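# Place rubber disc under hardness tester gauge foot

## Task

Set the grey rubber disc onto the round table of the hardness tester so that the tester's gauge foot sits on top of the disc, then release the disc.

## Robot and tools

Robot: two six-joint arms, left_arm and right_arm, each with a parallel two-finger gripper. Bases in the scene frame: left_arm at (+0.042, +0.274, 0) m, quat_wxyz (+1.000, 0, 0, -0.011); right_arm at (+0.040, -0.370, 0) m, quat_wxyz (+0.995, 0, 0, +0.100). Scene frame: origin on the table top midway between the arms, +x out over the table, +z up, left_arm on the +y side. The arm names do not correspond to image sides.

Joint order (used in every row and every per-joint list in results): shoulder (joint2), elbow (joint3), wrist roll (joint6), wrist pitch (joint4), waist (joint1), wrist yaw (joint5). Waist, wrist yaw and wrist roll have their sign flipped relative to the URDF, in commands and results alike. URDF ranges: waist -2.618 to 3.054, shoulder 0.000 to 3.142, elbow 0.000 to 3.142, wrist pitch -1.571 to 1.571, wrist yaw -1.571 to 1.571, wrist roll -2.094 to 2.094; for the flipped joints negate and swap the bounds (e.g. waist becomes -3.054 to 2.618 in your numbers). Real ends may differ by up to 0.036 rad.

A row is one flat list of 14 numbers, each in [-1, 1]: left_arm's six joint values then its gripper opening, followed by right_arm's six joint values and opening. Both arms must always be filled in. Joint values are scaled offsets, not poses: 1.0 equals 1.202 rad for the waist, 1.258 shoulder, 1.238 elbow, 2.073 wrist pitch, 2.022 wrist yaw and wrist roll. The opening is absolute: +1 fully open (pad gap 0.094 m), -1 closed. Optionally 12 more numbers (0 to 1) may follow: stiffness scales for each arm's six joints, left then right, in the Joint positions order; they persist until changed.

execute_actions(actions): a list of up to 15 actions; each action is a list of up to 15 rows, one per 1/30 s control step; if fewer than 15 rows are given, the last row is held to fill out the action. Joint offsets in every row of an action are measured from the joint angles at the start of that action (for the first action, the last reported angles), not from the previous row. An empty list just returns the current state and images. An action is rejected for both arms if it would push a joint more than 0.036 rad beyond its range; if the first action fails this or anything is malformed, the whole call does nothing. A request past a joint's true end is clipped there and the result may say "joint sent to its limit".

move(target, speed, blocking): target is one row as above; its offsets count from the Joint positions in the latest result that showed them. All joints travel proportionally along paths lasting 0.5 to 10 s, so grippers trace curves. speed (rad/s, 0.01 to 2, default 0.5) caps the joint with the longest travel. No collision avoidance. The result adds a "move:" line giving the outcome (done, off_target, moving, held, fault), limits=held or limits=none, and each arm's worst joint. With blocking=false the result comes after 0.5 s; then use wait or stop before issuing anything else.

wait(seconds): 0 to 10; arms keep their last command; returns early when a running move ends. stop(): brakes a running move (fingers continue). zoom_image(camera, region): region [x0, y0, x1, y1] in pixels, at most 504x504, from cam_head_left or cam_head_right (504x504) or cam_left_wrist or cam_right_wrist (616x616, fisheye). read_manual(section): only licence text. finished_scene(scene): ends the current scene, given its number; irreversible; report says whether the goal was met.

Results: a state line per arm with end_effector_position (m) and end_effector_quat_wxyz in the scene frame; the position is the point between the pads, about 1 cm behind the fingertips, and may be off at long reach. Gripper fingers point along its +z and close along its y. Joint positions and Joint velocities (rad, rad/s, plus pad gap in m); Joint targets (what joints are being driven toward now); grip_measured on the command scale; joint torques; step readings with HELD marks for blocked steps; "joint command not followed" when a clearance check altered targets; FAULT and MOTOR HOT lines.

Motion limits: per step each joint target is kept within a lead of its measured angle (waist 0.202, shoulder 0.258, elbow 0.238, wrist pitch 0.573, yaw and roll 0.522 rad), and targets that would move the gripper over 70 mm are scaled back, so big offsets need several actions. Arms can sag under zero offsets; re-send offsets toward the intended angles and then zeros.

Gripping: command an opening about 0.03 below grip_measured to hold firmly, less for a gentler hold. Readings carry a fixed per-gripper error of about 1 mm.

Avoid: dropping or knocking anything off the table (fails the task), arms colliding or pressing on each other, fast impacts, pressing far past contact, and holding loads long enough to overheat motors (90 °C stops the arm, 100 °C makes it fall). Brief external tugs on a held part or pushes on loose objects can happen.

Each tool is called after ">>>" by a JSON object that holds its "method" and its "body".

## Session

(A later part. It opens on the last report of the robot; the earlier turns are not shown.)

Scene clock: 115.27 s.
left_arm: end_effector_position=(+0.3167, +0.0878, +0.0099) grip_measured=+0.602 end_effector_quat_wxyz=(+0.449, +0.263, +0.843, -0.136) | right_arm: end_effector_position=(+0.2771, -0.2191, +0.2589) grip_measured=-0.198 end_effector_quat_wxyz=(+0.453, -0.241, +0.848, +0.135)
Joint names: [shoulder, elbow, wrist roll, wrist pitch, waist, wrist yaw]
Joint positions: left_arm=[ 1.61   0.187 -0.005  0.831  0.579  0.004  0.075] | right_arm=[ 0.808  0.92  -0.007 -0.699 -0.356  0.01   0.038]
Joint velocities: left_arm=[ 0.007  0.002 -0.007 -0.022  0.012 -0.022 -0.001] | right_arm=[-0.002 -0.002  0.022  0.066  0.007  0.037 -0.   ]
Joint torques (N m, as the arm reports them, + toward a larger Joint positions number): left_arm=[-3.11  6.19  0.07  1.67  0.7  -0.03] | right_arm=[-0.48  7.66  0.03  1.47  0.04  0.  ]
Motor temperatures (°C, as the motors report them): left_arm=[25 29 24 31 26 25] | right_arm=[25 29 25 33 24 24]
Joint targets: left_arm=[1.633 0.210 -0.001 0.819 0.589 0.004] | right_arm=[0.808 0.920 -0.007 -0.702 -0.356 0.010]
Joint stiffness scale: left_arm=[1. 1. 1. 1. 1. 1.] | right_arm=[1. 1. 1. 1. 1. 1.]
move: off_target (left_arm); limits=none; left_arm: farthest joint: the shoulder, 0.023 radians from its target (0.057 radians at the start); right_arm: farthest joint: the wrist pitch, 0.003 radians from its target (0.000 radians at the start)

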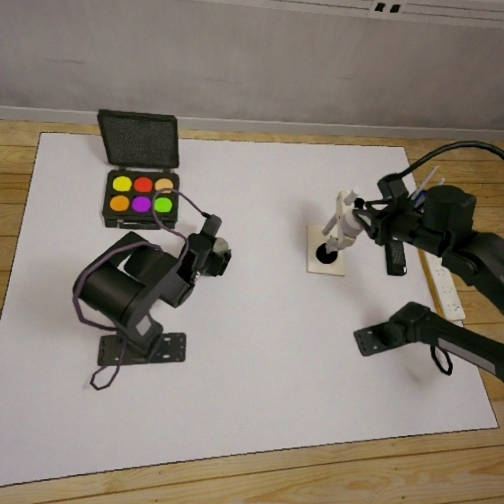

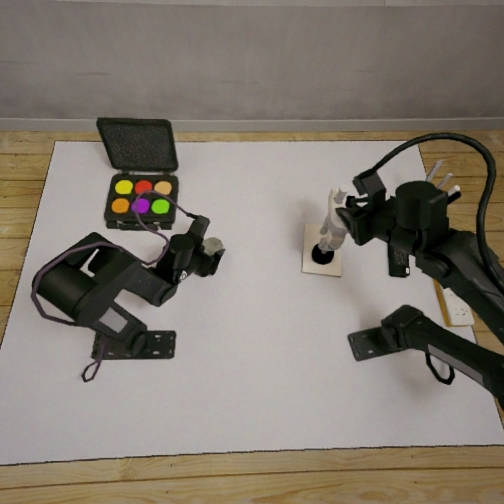

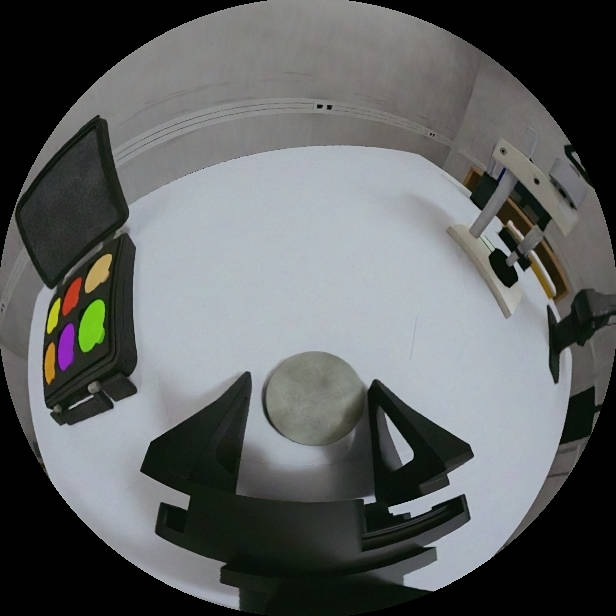

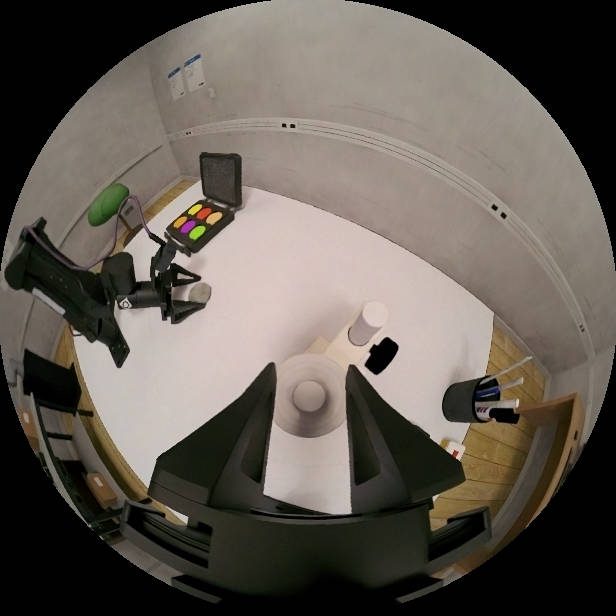

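>>> {"method": "move", "body": {"target": [0,0,0,0,0,0,0.15, 0.012,-0.045,0,-0.002,-0.008,0,-0.2], "speed": 0.08}}

>>> {"method": "zoom_image", "body": {"camera": "cam_left_wrist", "region": [480, 110, 616, 250]}}

Scene clock: 124.30 s.
left_arm: end_effector_position=(+0.3166, +0.0877, +0.0099) grip_measured=+0.242 end_effector_quat_wxyz=(+0.449, +0.263, +0.843, -0.137) | right_arm: end_effector_position=(+0.2756, -0.2200, +0.2412) grip_measured=-0.198 end_effector_quat_wxyz=(+0.437, -0.243, +0.856, +0.131)
Joint names: [shoulder, elbow, wrist roll, wrist pitch, waist, wrist yaw]
Joint positions: left_arm=[ 1.61   0.187 -0.005  0.831  0.579  0.003  0.058] | right_arm=[ 0.808  0.878 -0.007 -0.694 -0.356  0.01   0.038]
Joint velocities: left_arm=[ 0.017  0.002 -0.037 -0.037 -0.002  0.095 -0.001] | right_arm=[ 0.007 -0.007 -0.051 -0.066  0.022  0.007  0.   ]
Joint torques (N m, as the arm reports them, + toward a larger Joint positions number): left_arm=[-4.9   4.28  0.03  1.78 -0.06 -0.03] | right_arm=[ 0.52  6.56  0.02  1.38 -0.71 -0.01]
Motor temperatures (°C, as the motors report them): left_arm=[25 29 24 31 26 25] | right_arm=[25 29 25 34 24 24]
Joint targets: left_arm=[1.610 0.187 -0.005 0.830 0.579 0.004] | right_arm=[0.823 0.865 -0.007 -0.703 -0.365 0.010]
Joint stiffness scale: left_arm=[1. 1. 1. 1. 1. 1.] | right_arm=[1. 1. 1. 1. 1. 1.]
move: done; limits=none; left_arm: farthest joint: the wrist yaw, 0.001 radians from its target (0.000 radians at the start); right_arm: farthest joint: the shoulder, 0.015 radians from its target (0.015 radians at the start)

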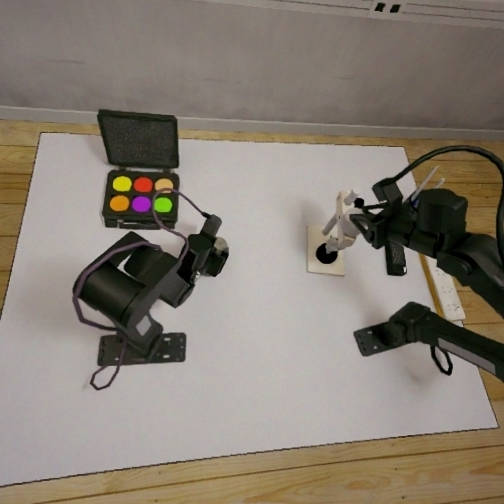

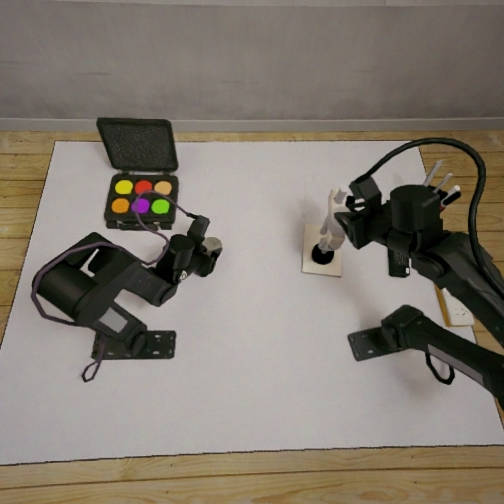

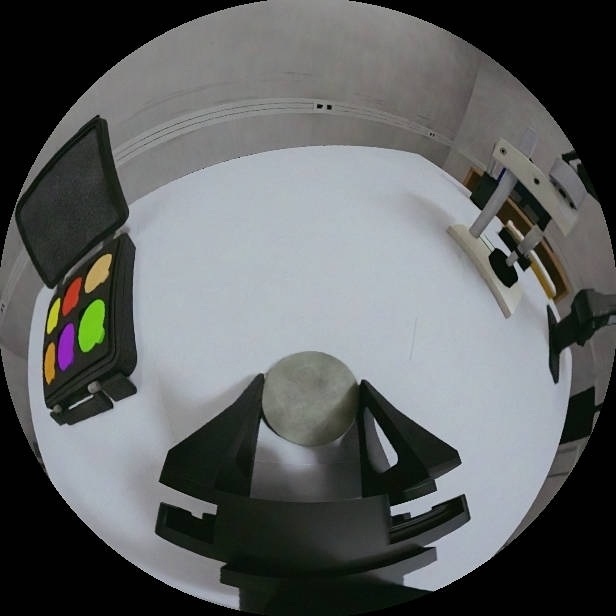

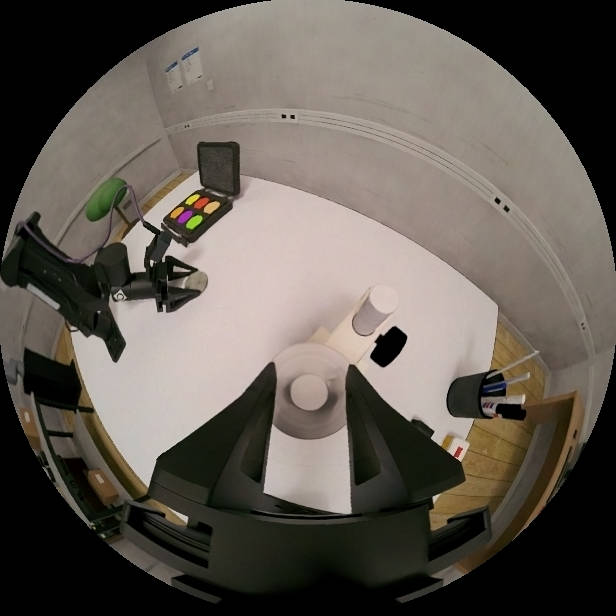

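Region (480, 110, 616, 250) of cam_left_wrist's 616x616 image, scaled by 3.600, with more detail than that image has; it fills the left 490 columns of this view, and the rest is white.

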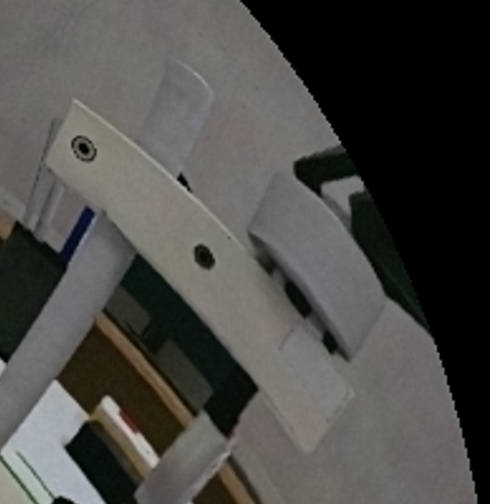

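>>> {"method": "move", "body": {"target": [0,0.07,0,0,0,0,0.2, 0,-0.025,0,-0.004,0,0,-0.2], "speed": 0.15}}

>>> {"method": "move", "body": {"target": [0,0.30,0,-0.208,0.44,0,0.2, 0,0,0,0,0,0,-0.2], "speed": 0.5}}

Scene clock: 130.23 s.
left_arm: end_effector_position=(+0.3352, +0.0750, +0.0292) grip_measured=+0.242 end_effector_quat_wxyz=(+0.475, +0.258, +0.829, -0.144) | right_arm: end_effector_position=(+0.2757, -0.2199, +0.2372) grip_measured=-0.198 end_effector_quat_wxyz=(+0.435, -0.244, +0.857, +0.130)
Joint names: [shoulder, elbow, wrist roll, wrist pitch, waist, wrist yaw]
Joint positions: left_arm=[ 1.61   0.249 -0.005  0.83   0.579  0.003  0.058] | right_arm=[ 0.808  0.866 -0.007 -0.687 -0.356  0.01   0.038]
Joint velocities: left_arm=[ 0.002 -0.022  0.037 -0.007  0.002  0.007 -0.001] | right_arm=[ 0.017  0.002  0.007  0.037  0.007 -0.022 -0.001]
Joint torques (N m, as the arm reports them, + toward a larger Joint positions number): left_arm=[-5.33  6.86  0.02  1.81 -0.06 -0.04] | right_arm=[-0.59  6.15  0.03  1.32  0.01 -0.01]
Motor temperatures (°C, as the motors report them): left_arm=[26 29 24 31 26 25] | right_arm=[25 29 25 34 24 24]
Joint targets: left_arm=[1.610 0.274 -0.005 0.831 0.579 0.003] | right_arm=[0.808 0.847 -0.007 -0.703 -0.356 0.010]
Joint stiffness scale: left_arm=[1. 1. 1. 1. 1. 1.] | right_arm=[1. 1. 1. 1. 1. 1.]
move: off_target (left_arm); limits=none; left_arm: farthest joint: the elbow, 0.025 radians from its target (0.087 radians at the start); right_arm: farthest joint: the elbow, 0.019 radians from its target (0.031 radians at the start)

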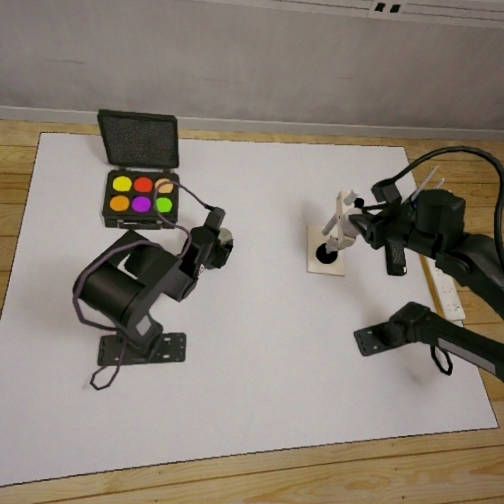

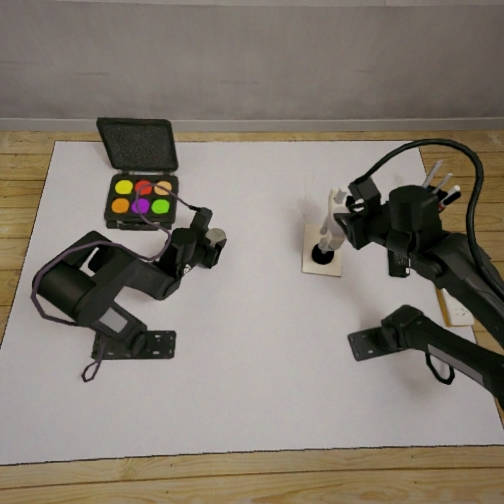

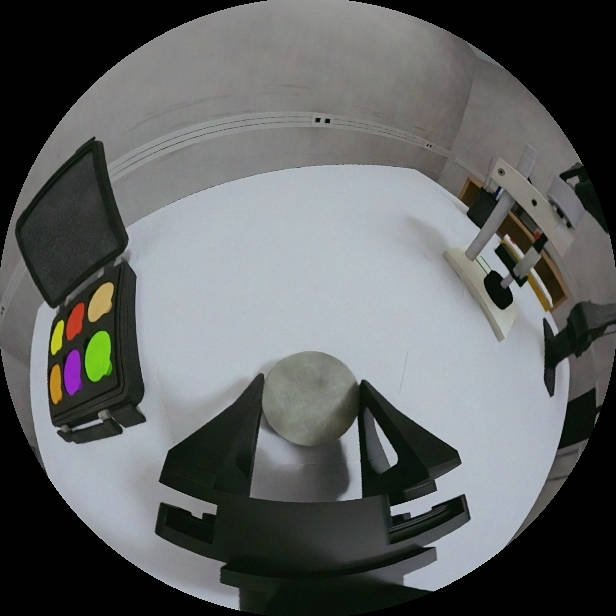

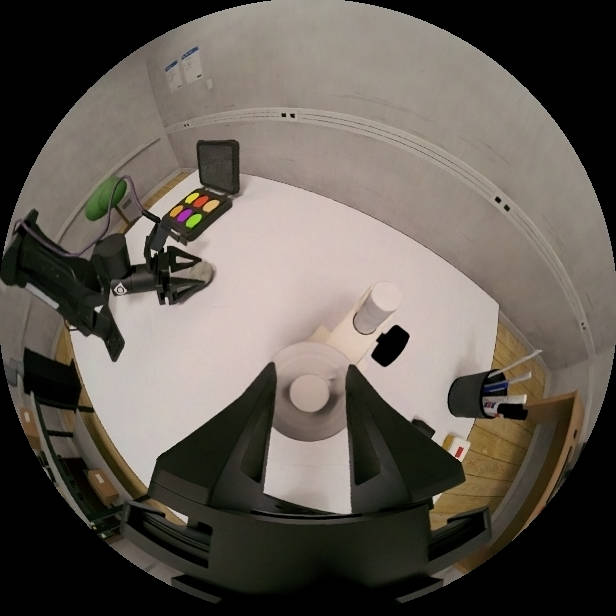

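Scene clock: 132.07 s.
left_arm: end_effector_position=(+0.2215, -0.1001, +0.0643) grip_measured=+0.242 end_effector_quat_wxyz=(+0.393, +0.475, +0.748, -0.246) | right_arm: end_effector_position=(+0.2760, -0.2197, +0.2377) grip_measured=-0.198 end_effector_quat_wxyz=(+0.436, -0.243, +0.857, +0.131)
Joint names: [shoulder, elbow, wrist roll, wrist pitch, waist, wrist yaw]
Joint positions: left_arm=[ 1.61   0.596 -0.005  0.408  1.105  0.001  0.058] | right_arm=[ 0.808  0.866 -0.007 -0.685 -0.356  0.01   0.038]
Joint velocities: left_arm=[ 0.012 -0.017  0.007 -0.022  0.007 -0.022  0.   ] | right_arm=[ 0.012  0.017 -0.037 -0.007  0.012  0.051 -0.001]
Joint torques (N m, as the arm reports them, + toward a larger Joint positions number): left_arm=[-6.86  8.3   0.02  1.68  0.21 -0.02] | right_arm=[-0.56  7.71  0.03  1.44 -0.01  0.  ]
Motor temperatures (°C, as the motors report them): left_arm=[26 29 24 31 26 25] | right_arm=[25 29 25 34 24 24]
Joint targets: left_arm=[1.610 0.620 -0.005 0.399 1.108 0.003] | right_arm=[0.808 0.866 -0.007 -0.687 -0.356 0.010]
Joint stiffness scale: left_arm=[1. 1. 1. 1. 1. 1.] | right_arm=[1. 1. 1. 1. 1. 1.]
move: off_target (left_arm); limits=none; left_arm: farthest joint: the elbow, 0.025 radians from its target (0.371 radians at the start); right_arm: farthest joint: the wrist pitch, 0.002 radians from its target (0.000 radians at the start)

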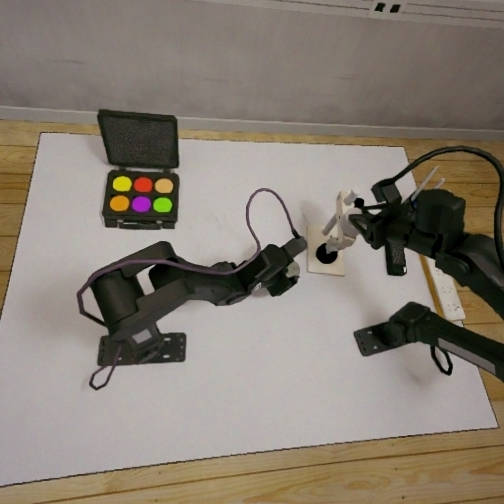

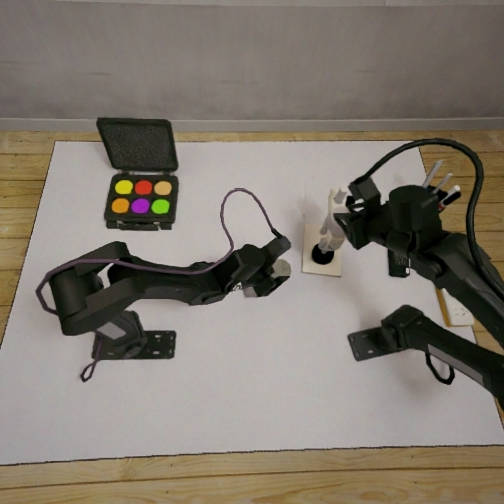

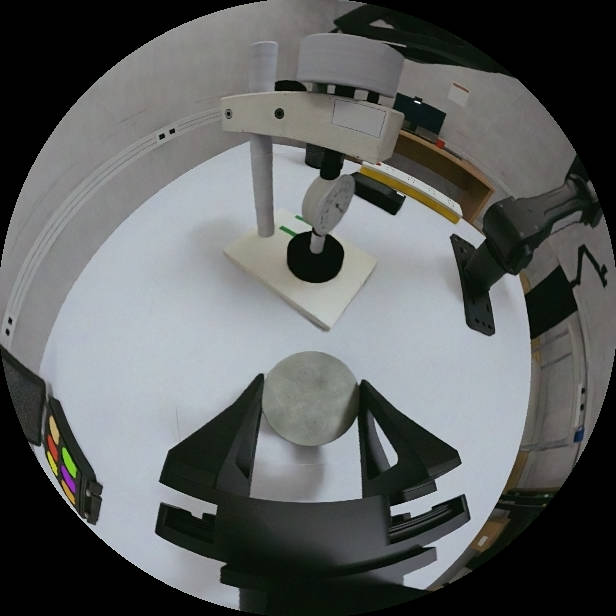

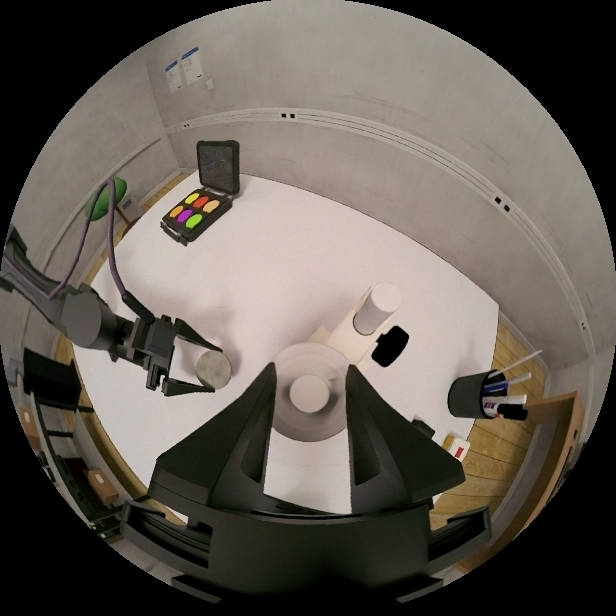

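>>> {"method": "execute_actions", "body": {"actions": [[[0,0,0,0,0,0,0.2, 0,0,0,0,0,0,-0.45]],[[0,0,0,0,0,0,0.2, 0,0,0,0,0,0,-0.7]]]}}

>>> {"method": "zoom_image", "body": {"camera": "cam_left_wrist", "region": [200, 0, 460, 340]}}

Scene clock: 137.50 s.
left_arm: end_effector_position=(+0.2215, -0.1000, +0.0643) grip_measured=+0.242 end_effector_quat_wxyz=(+0.393, +0.475, +0.748, -0.246) | right_arm: end_effector_position=(+0.2761, -0.2189, +0.2384) grip_measured=-0.649 end_effector_quat_wxyz=(+0.437, -0.244, +0.856, +0.132)
Joint names: [shoulder, elbow, wrist roll, wrist pitch, waist, wrist yaw]
Joint positions: left_arm=[ 1.61   0.596 -0.005  0.408  1.105  0.001  0.058] | right_arm=[ 0.808  0.866 -0.007 -0.681 -0.356  0.013  0.016]
Joint velocities: left_arm=[-0.017 -0.007  0.037 -0.051  0.002 -0.037 -0.001] | right_arm=[-0.002 -0.007  0.022  0.051 -0.002  0.007 -0.001]
Joint torques (N m, as the arm reports them, + toward a larger Joint positions number): left_arm=[-6.89  6.29  0.02  1.77 -0.08 -0.03] | right_arm=[-0.54  7.78  0.03  1.46  0.06 -0.04]
Motor temperatures (°C, as the motors report them): left_arm=[26 29 24 31 26 25] | right_arm=[25 30 25 34 24 24]
Joint targets: left_arm=[1.610 0.596 -0.005 0.408 1.105 0.001] | right_arm=[0.808 0.866 -0.007 -0.682 -0.356 0.010]
Joint stiffness scale: left_arm=[1. 1. 1. 1. 1. 1.] | right_arm=[1. 1. 1. 1. 1. 1.]
Step readings (joint positions; steps 1 to 15: 1st action; 16 to 30: 2nd action):
0: left_arm=[1.610 0.596 -0.005 0.408 1.105 0.001] | right_arm=[0.808 0.866 -0.007 -0.685 -0.356 0.010]
1: left_arm=[1.610 0.596 -0.005 0.408 1.105 0.001] | right_arm=[0.808 0.866 -0.007 -0.684 -0.356 0.010]
2: left_arm=[1.610 0.596 -0.005 0.408 1.105 0.001] | right_arm=[0.808 0.866 -0.007 -0.684 -0.356 0.010]
4: left_arm=[1.610 0.596 -0.005 0.408 1.105 0.001] | right_arm=[0.808 0.866 -0.007 -0.683 -0.356 0.010]
8: left_arm=[1.610 0.596 -0.005 0.408 1.105 0.001] | right_arm=[0.808 0.866 -0.007 -0.683 -0.356 0.010]
15: left_arm=[1.610 0.596 -0.005 0.408 1.105 0.001] | right_arm=[0.808 0.866 -0.007 -0.682 -0.356 0.010]
16: left_arm=[1.610 0.596 -0.005 0.408 1.105 0.001] | right_arm=[0.808 0.866 -0.007 -0.682 -0.356 0.011]
17: left_arm=[1.610 0.596 -0.005 0.408 1.105 0.001] | right_arm=[0.808 0.866 -0.007 -0.681 -0.356 0.013]
19: left_arm=[1.610 0.596 -0.005 0.408 1.105 0.001] | right_arm=[0.808 0.866 -0.007 -0.681 -0.356 0.013]
23: left_arm=[1.610 0.596 -0.005 0.408 1.105 0.001] | right_arm=[0.808 0.866 -0.007 -0.681 -0.356 0.013]
30: Joint positions above

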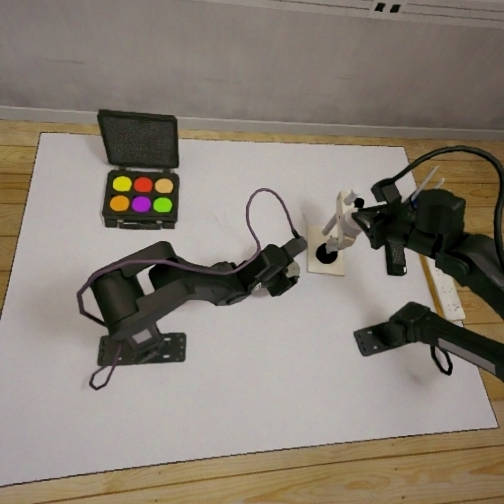

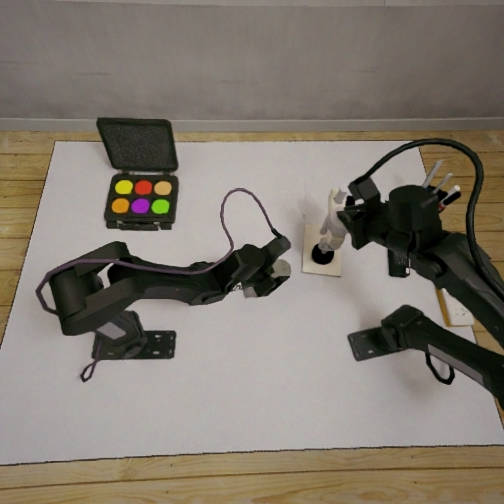

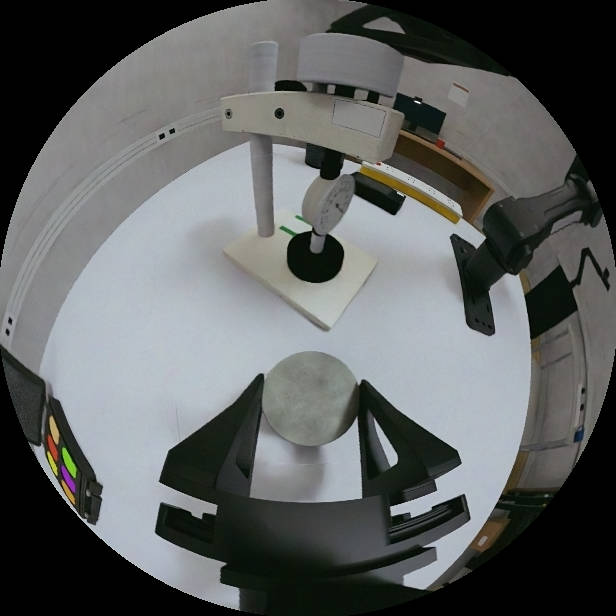

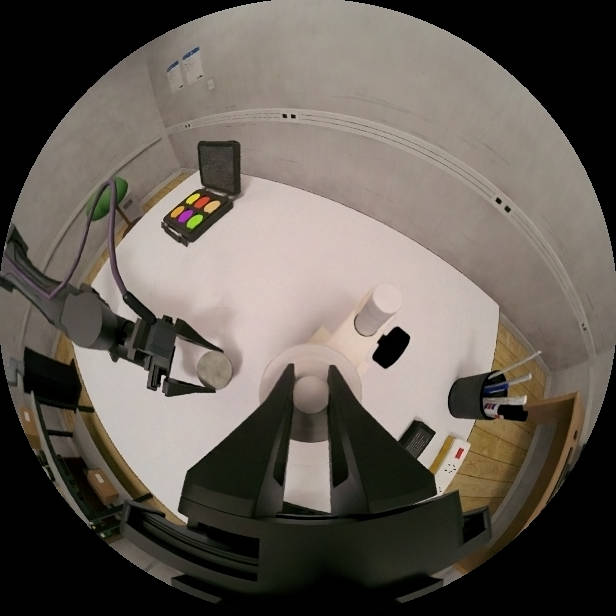

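Region (200, 0, 460, 340) of cam_left_wrist's 616x616 image, scaled by 1.482, with more detail than that image has; it fills the left 385 columns of this view, and the rest is white.

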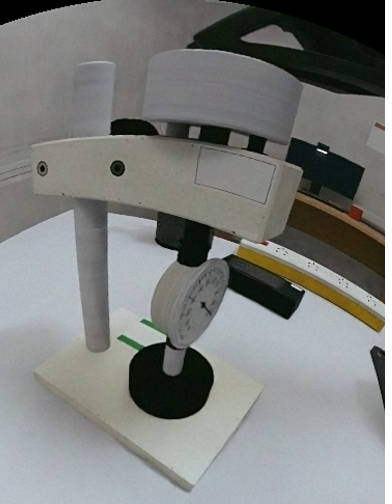

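>>> {"method": "move", "body": {"target": [0.351,0.069,0.003,0.318,0,0,0.2, 0,0,0,0,0,0,-0.7], "speed": 0.4}}

Scene clock: 160.33 s.
left_arm: end_effector_position=(+0.2486, -0.1571, +0.0431) grip_measured=+0.242 end_effector_quat_wxyz=(+0.491, +0.437, +0.688, -0.308) | right_arm: end_effector_position=(+0.2761, -0.2189, +0.2384) grip_measured=-0.649 end_effector_quat_wxyz=(+0.437, -0.244, +0.856, +0.132)
Joint names: [shoulder, elbow, wrist roll, wrist pitch, waist, wrist yaw]
Joint positions: left_arm=[ 2.038  0.653 -0.005  1.051  1.105  0.001  0.058] | right_arm=[ 0.808  0.866 -0.007 -0.681 -0.356  0.013  0.016]
Joint velocities: left_arm=[-0.012 -0.002  0.037  0.051  0.002  0.037  0.001] | right_arm=[ 0.007  0.022 -0.022 -0.007 -0.012  0.066  0.001]
Joint torques (N m, as the arm reports them, + toward a larger Joint positions number): left_arm=[-8.34  6.92  0.08  2.06 -0.05 -0.04] | right_arm=[-0.59  7.75  0.03  1.46 -0.03  0.01]
Motor temperatures (°C, as the motors report them): left_arm=[27 30 24 32 26 25] | right_arm=[25 30 25 35 24 24]
Joint targets: left_arm=[2.052 0.681 0.001 1.067 1.105 0.001] | right_arm=[0.808 0.866 -0.007 -0.681 -0.356 0.013]
Joint stiffness scale: left_arm=[1. 1. 1. 1. 1. 1.] | right_arm=[1. 1. 1. 1. 1. 1.]
move: off_target (left_arm); limits=none; left_arm: farthest joint: the elbow, 0.028 radians from its target (0.086 radians at the start); right_arm: farthest joint: the waist, 0.000 radians from its target (0.000 radians at the start)

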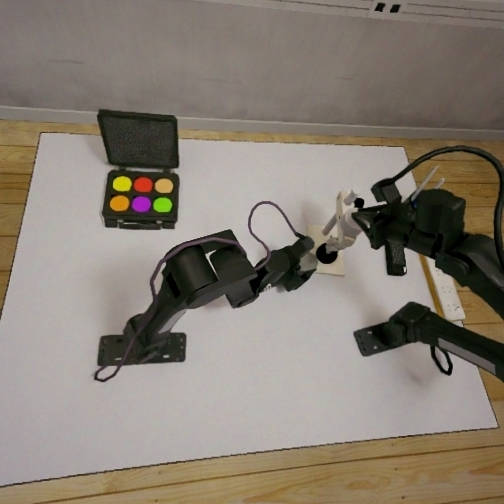

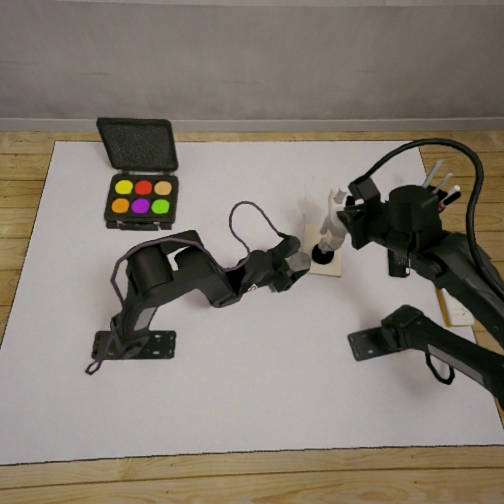

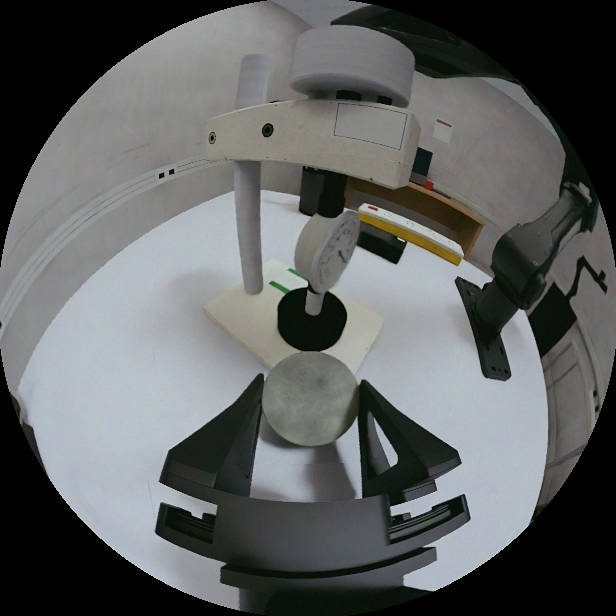

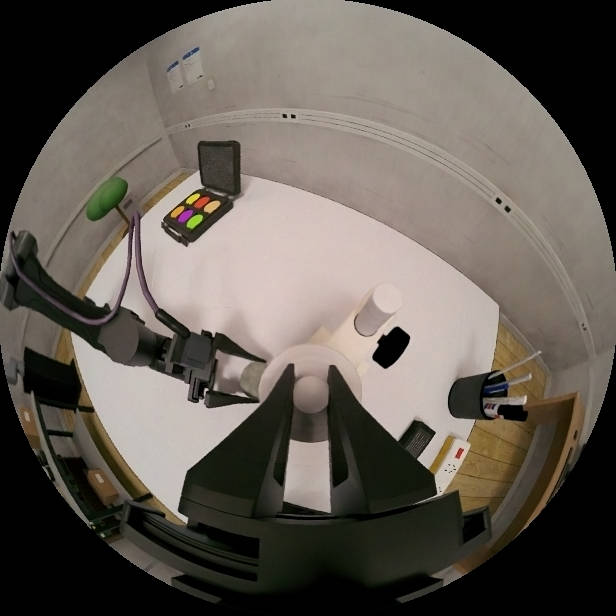

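>>> {"method": "move", "body": {"target": [0,0,0,0,0,0,0.2, -0.015,0.065,0,0.045,0,0,-0.7], "speed": 0.1}}

Scene clock: 169.50 s.
left_arm: end_effector_position=(+0.2486, -0.1571, +0.0432) grip_measured=+0.242 end_effector_quat_wxyz=(+0.491, +0.436, +0.688, -0.308) | right_arm: end_effector_position=(+0.2763, -0.2188, +0.2429) grip_measured=-0.649 end_effector_quat_wxyz=(+0.437, -0.244, +0.856, +0.132)
Joint names: [shoulder, elbow, wrist roll, wrist pitch, waist, wrist yaw]
Joint positions: left_arm=[ 2.038  0.653 -0.005  1.051  1.105  0.001  0.058] | right_arm=[ 0.814  0.886 -0.007 -0.694 -0.356  0.013  0.016]
Joint velocities: left_arm=[ 0.007 -0.012 -0.037  0.066  0.002  0.007  0.001] | right_arm=[ 0.007  0.002  0.051 -0.022  0.002  0.022 -0.001]
Joint torques (N m, as the arm reports them, + toward a larger Joint positions number): left_arm=[-9.4   4.61  0.02  1.92 -0.07 -0.04] | right_arm=[-2.36 12.91  0.03  2.34 -0.01  0.01]
Motor temperatures (°C, as the motors report them): left_arm=[27 30 24 32 26 25] | right_arm=[25 31 25 36 24 24]
Joint targets: left_arm=[2.038 0.653 -0.005 1.051 1.105 0.001] | right_arm=[0.789 0.946 -0.007 -0.588 -0.356 0.013]
Joint stiffness scale: left_arm=[1. 1. 1. 1. 1. 1.] | right_arm=[1. 1. 1. 1. 1. 1.]
move: off_target (right_arm); limits=none; left_arm: farthest joint: the waist, 0.000 radians from its target (0.000 radians at the start); right_arm: farthest joint: the wrist pitch, 0.107 radians from its target (0.094 radians at the start)

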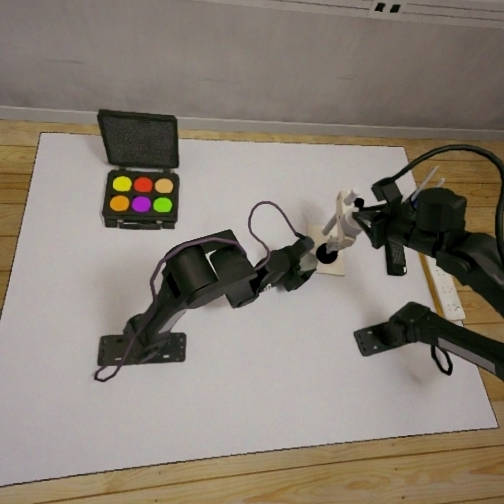

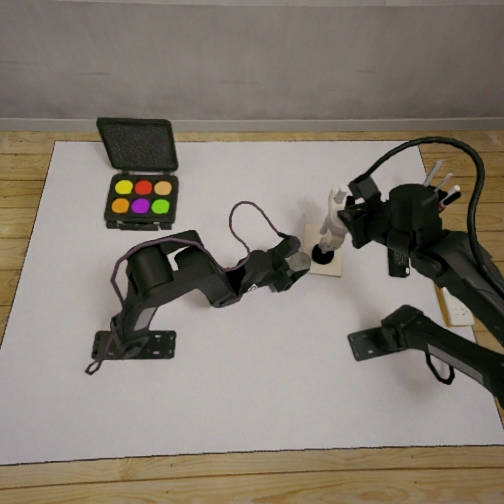

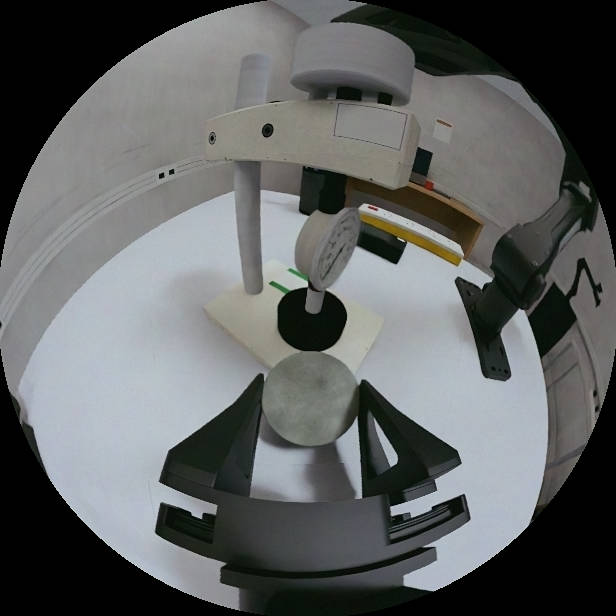

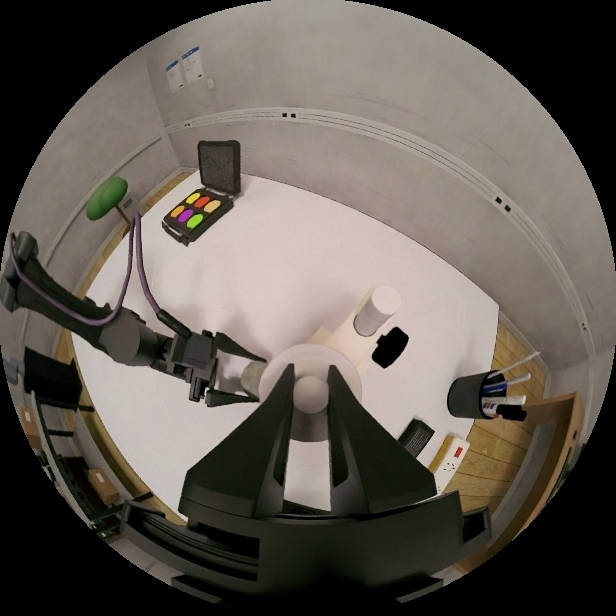

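>>> {"method": "execute_actions", "body": {"actions": [[[0,0,0,0,0,0,0.2,-0.019,0.052,0,0.051,0,0,-0.7],[0,0,0,0,0,0,0.2,-0.018,0.056,0,0.051,0,0,-0.7],[0,0,0,0,0,0,0.2,-0.017,0.060,0,0.052,0,0,-0.7],[0,0,0,0,0,0,0.2,-0.015,0.064,0,0.052,0,0,-0.7],[0,0,0,0,0,0,0.2,-0.014,0.068,0,0.052,0,0,-0.7],[0,0,0,0,0,0,0.2,-0.013,0.072,0,0.053,0,0,-0.7],[0,0,0,0,0,0,0.2,-0.012,0.076,0,0.053,0,0,-0.7],[0,0,0,0,0,0,0.2,-0.010,0.080,0,0.053,0,0,-0.7],[0,0,0,0,0,0,0.2,-0.009,0.084,0,0.054,0,0,-0.7],[0,0,0,0,0,0,0.2,-0.008,0.088,0,0.054,0,0,-0.7],[0,0,0,0,0,0,0.2,-0.007,0.092,0,0.054,0,0,-0.7],[0,0,0,0,0,0,0.2,-0.005,0.096,0,0.055,0,0,-0.7],[0,0,0,0,0,0,0.2,-0.004,0.100,0,0.055,0,0,-0.7],[0,0,0,0,0,0,0.2,-0.003,0.104,0,0.055,0,0,-0.7],[0,0,0,0,0,0,0.2,-0.002,0.108,0,0.055,0,0,-0.7]]]}}

>>> {"method": "wait", "body": {"seconds": 0.5}}

Scene clock: 178.63 s.
left_arm: end_effector_position=(+0.2486, -0.1571, +0.0432) grip_measured=+0.242 end_effector_quat_wxyz=(+0.491, +0.436, +0.688, -0.308) | right_arm: end_effector_position=(+0.2765, -0.2187, +0.2537) grip_measured=-0.649 end_effector_quat_wxyz=(+0.433, -0.244, +0.857, +0.131)
Joint names: [shoulder, elbow, wrist roll, wrist pitch, waist, wrist yaw]
Joint positions: left_arm=[ 2.038  0.653 -0.005  1.051  1.105  0.001  0.058] | right_arm=[ 0.836  0.943 -0.007 -0.738 -0.356  0.013  0.016]
Joint velocities: left_arm=[-0.017 -0.017 -0.022 -0.007  0.007 -0.022  0.   ] | right_arm=[ 0.017  0.125 -0.081 -0.051  0.027  0.11  -0.001]
Joint torques (N m, as the arm reports them, + toward a larger Joint positions number): left_arm=[-9.39  4.63  0.03  1.93 -0.05 -0.04] | right_arm=[-2.54 13.48  0.03  2.86  0.04  0.01]
Motor temperatures (°C, as the motors report them): left_arm=[28 29 24 33 26 25] | right_arm=[25 33 25 40 24 24]
Joint targets: left_arm=[2.038 0.653 -0.005 1.051 1.105 0.001] | right_arm=[0.812 1.019 -0.007 -0.580 -0.356 0.013]
Joint stiffness scale: left_arm=[1. 1. 1. 1. 1. 1.] | right_arm=[1. 1. 1. 1. 1. 1.]
Step readings (joint positions):
0: left_arm=[2.038 0.653 -0.005 1.051 1.105 0.001] | right_arm=[0.814 0.886 -0.007 -0.694 -0.356 0.013]
1: left_arm=[2.038 0.653 -0.005 1.051 1.105 0.001] | right_arm=[0.814 0.886 -0.007 -0.694 -0.356 0.013]
2: left_arm=[2.038 0.653 -0.005 1.051 1.105 0.001] | right_arm=[0.815 0.887 -0.007 -0.695 -0.356 0.013]
4: left_arm=[2.038 0.653 -0.005 1.051 1.105 0.001] | right_arm=[0.819 0.893 -0.007 -0.701 -0.356 0.013]
8: left_arm=[2.038 0.653 -0.005 1.051 1.105 0.001] | right_arm=[0.829 0.908 -0.007 -0.717 -0.356 0.013]
15: Joint positions above

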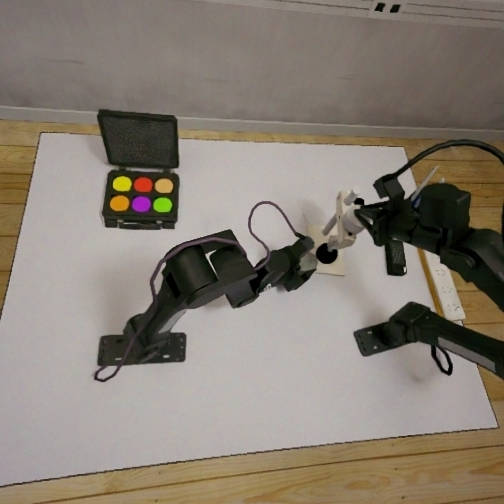

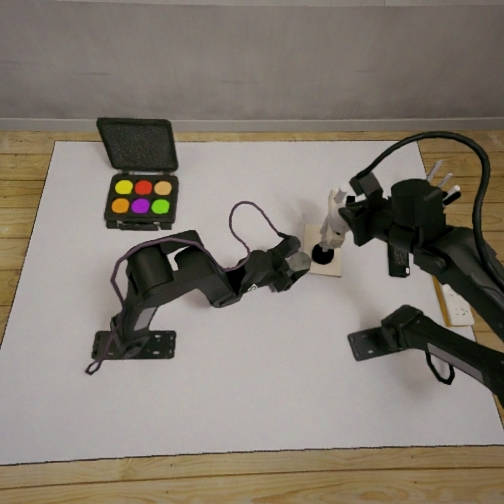

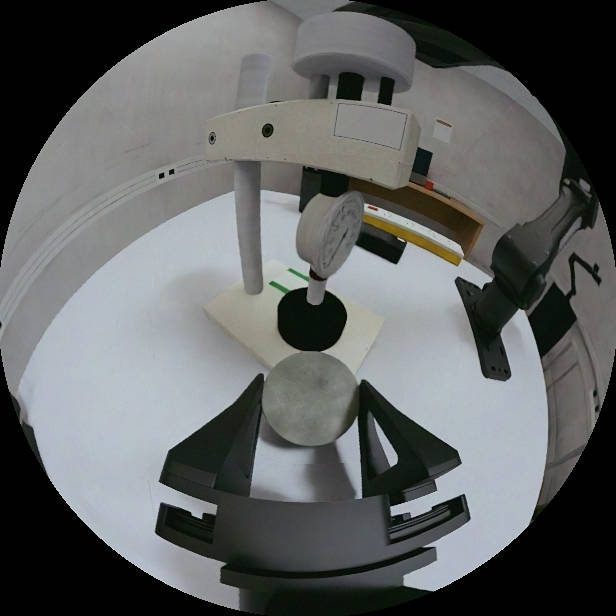

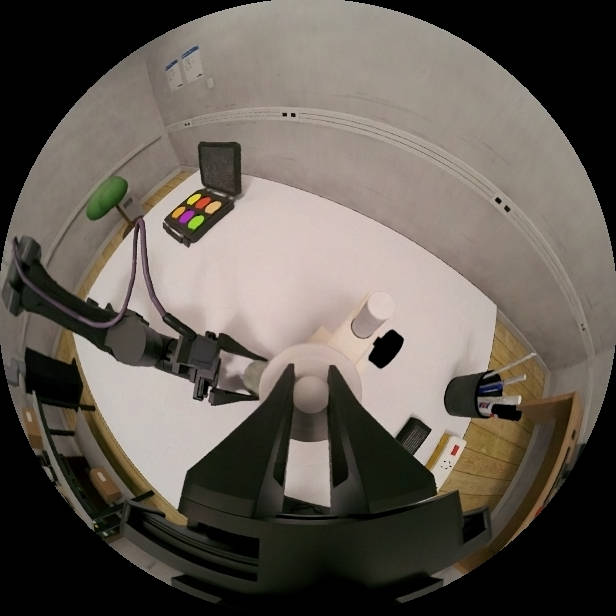

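Scene clock: 179.13 s.
left_arm: end_effector_position=(+0.2486, -0.1571, +0.0432) grip_measured=+0.242 end_effector_quat_wxyz=(+0.491, +0.436, +0.688, -0.308) | right_arm: end_effector_position=(+0.2765, -0.2187, +0.2573) grip_measured=-0.649 end_effector_quat_wxyz=(+0.436, -0.244, +0.856, +0.132)
Joint names: [shoulder, elbow, wrist roll, wrist pitch, waist, wrist yaw]
Joint positions: left_arm=[ 2.038  0.653 -0.005  1.051  1.105  0.001  0.058] | right_arm=[ 0.837  0.954 -0.007 -0.743 -0.356  0.013  0.016]
Joint velocities: left_arm=[ 0.002 -0.007  0.066 -0.007 -0.022  0.051 -0.   ] | right_arm=[ 0.007  0.007 -0.007 -0.037  0.012 -0.051  0.   ]
Joint torques (N m, as the arm reports them, + toward a larger Joint positions number): left_arm=[-9.39  4.62  0.03  1.93 -0.05 -0.03] | right_arm=[-2.37 13.27  0.02  2.81 -0.01  0.01]
Motor temperatures (°C, as the motors report them): left_arm=[28 29 24 33 26 25] | right_arm=[25 33 25 41 24 24]
Joint targets: left_arm=[2.038 0.653 -0.005 1.051 1.105 0.001] | right_arm=[0.812 1.019 -0.007 -0.580 -0.356 0.013]
Joint stiffness scale: left_arm=[1. 1. 1. 1. 1. 1.] | right_arm=[1. 1. 1. 1. 1. 1.]
wait: 0.50 s; at rest by 0.27 s

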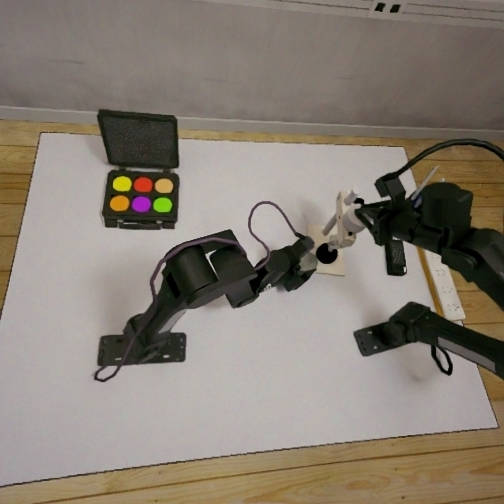

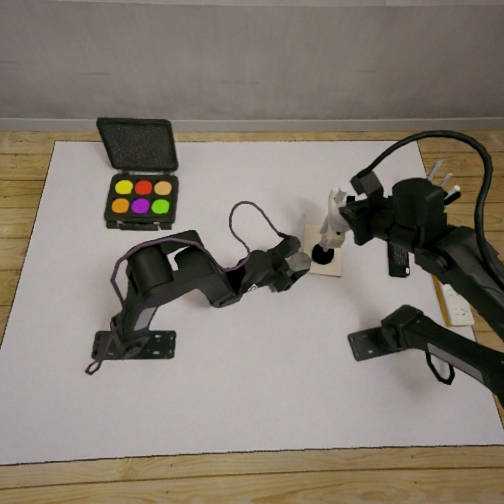

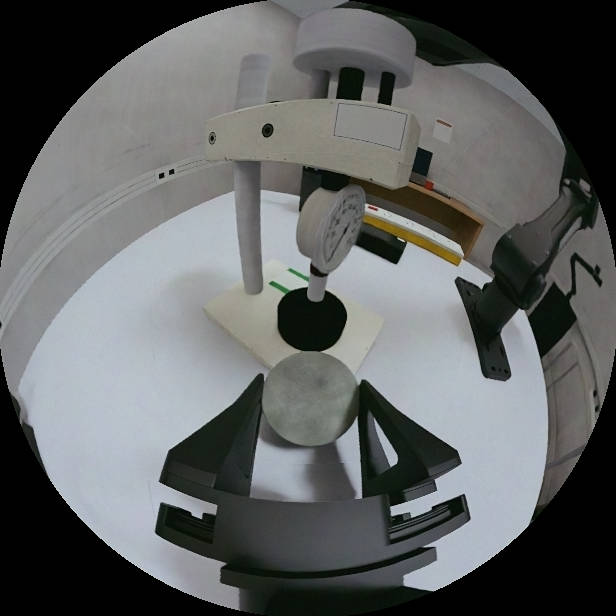

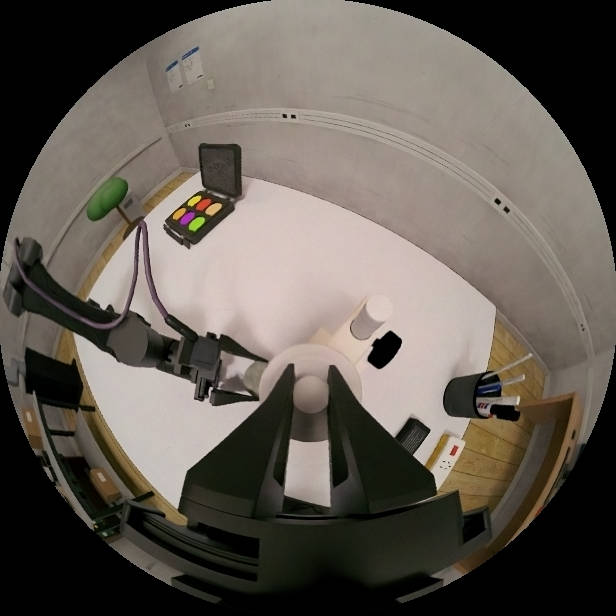

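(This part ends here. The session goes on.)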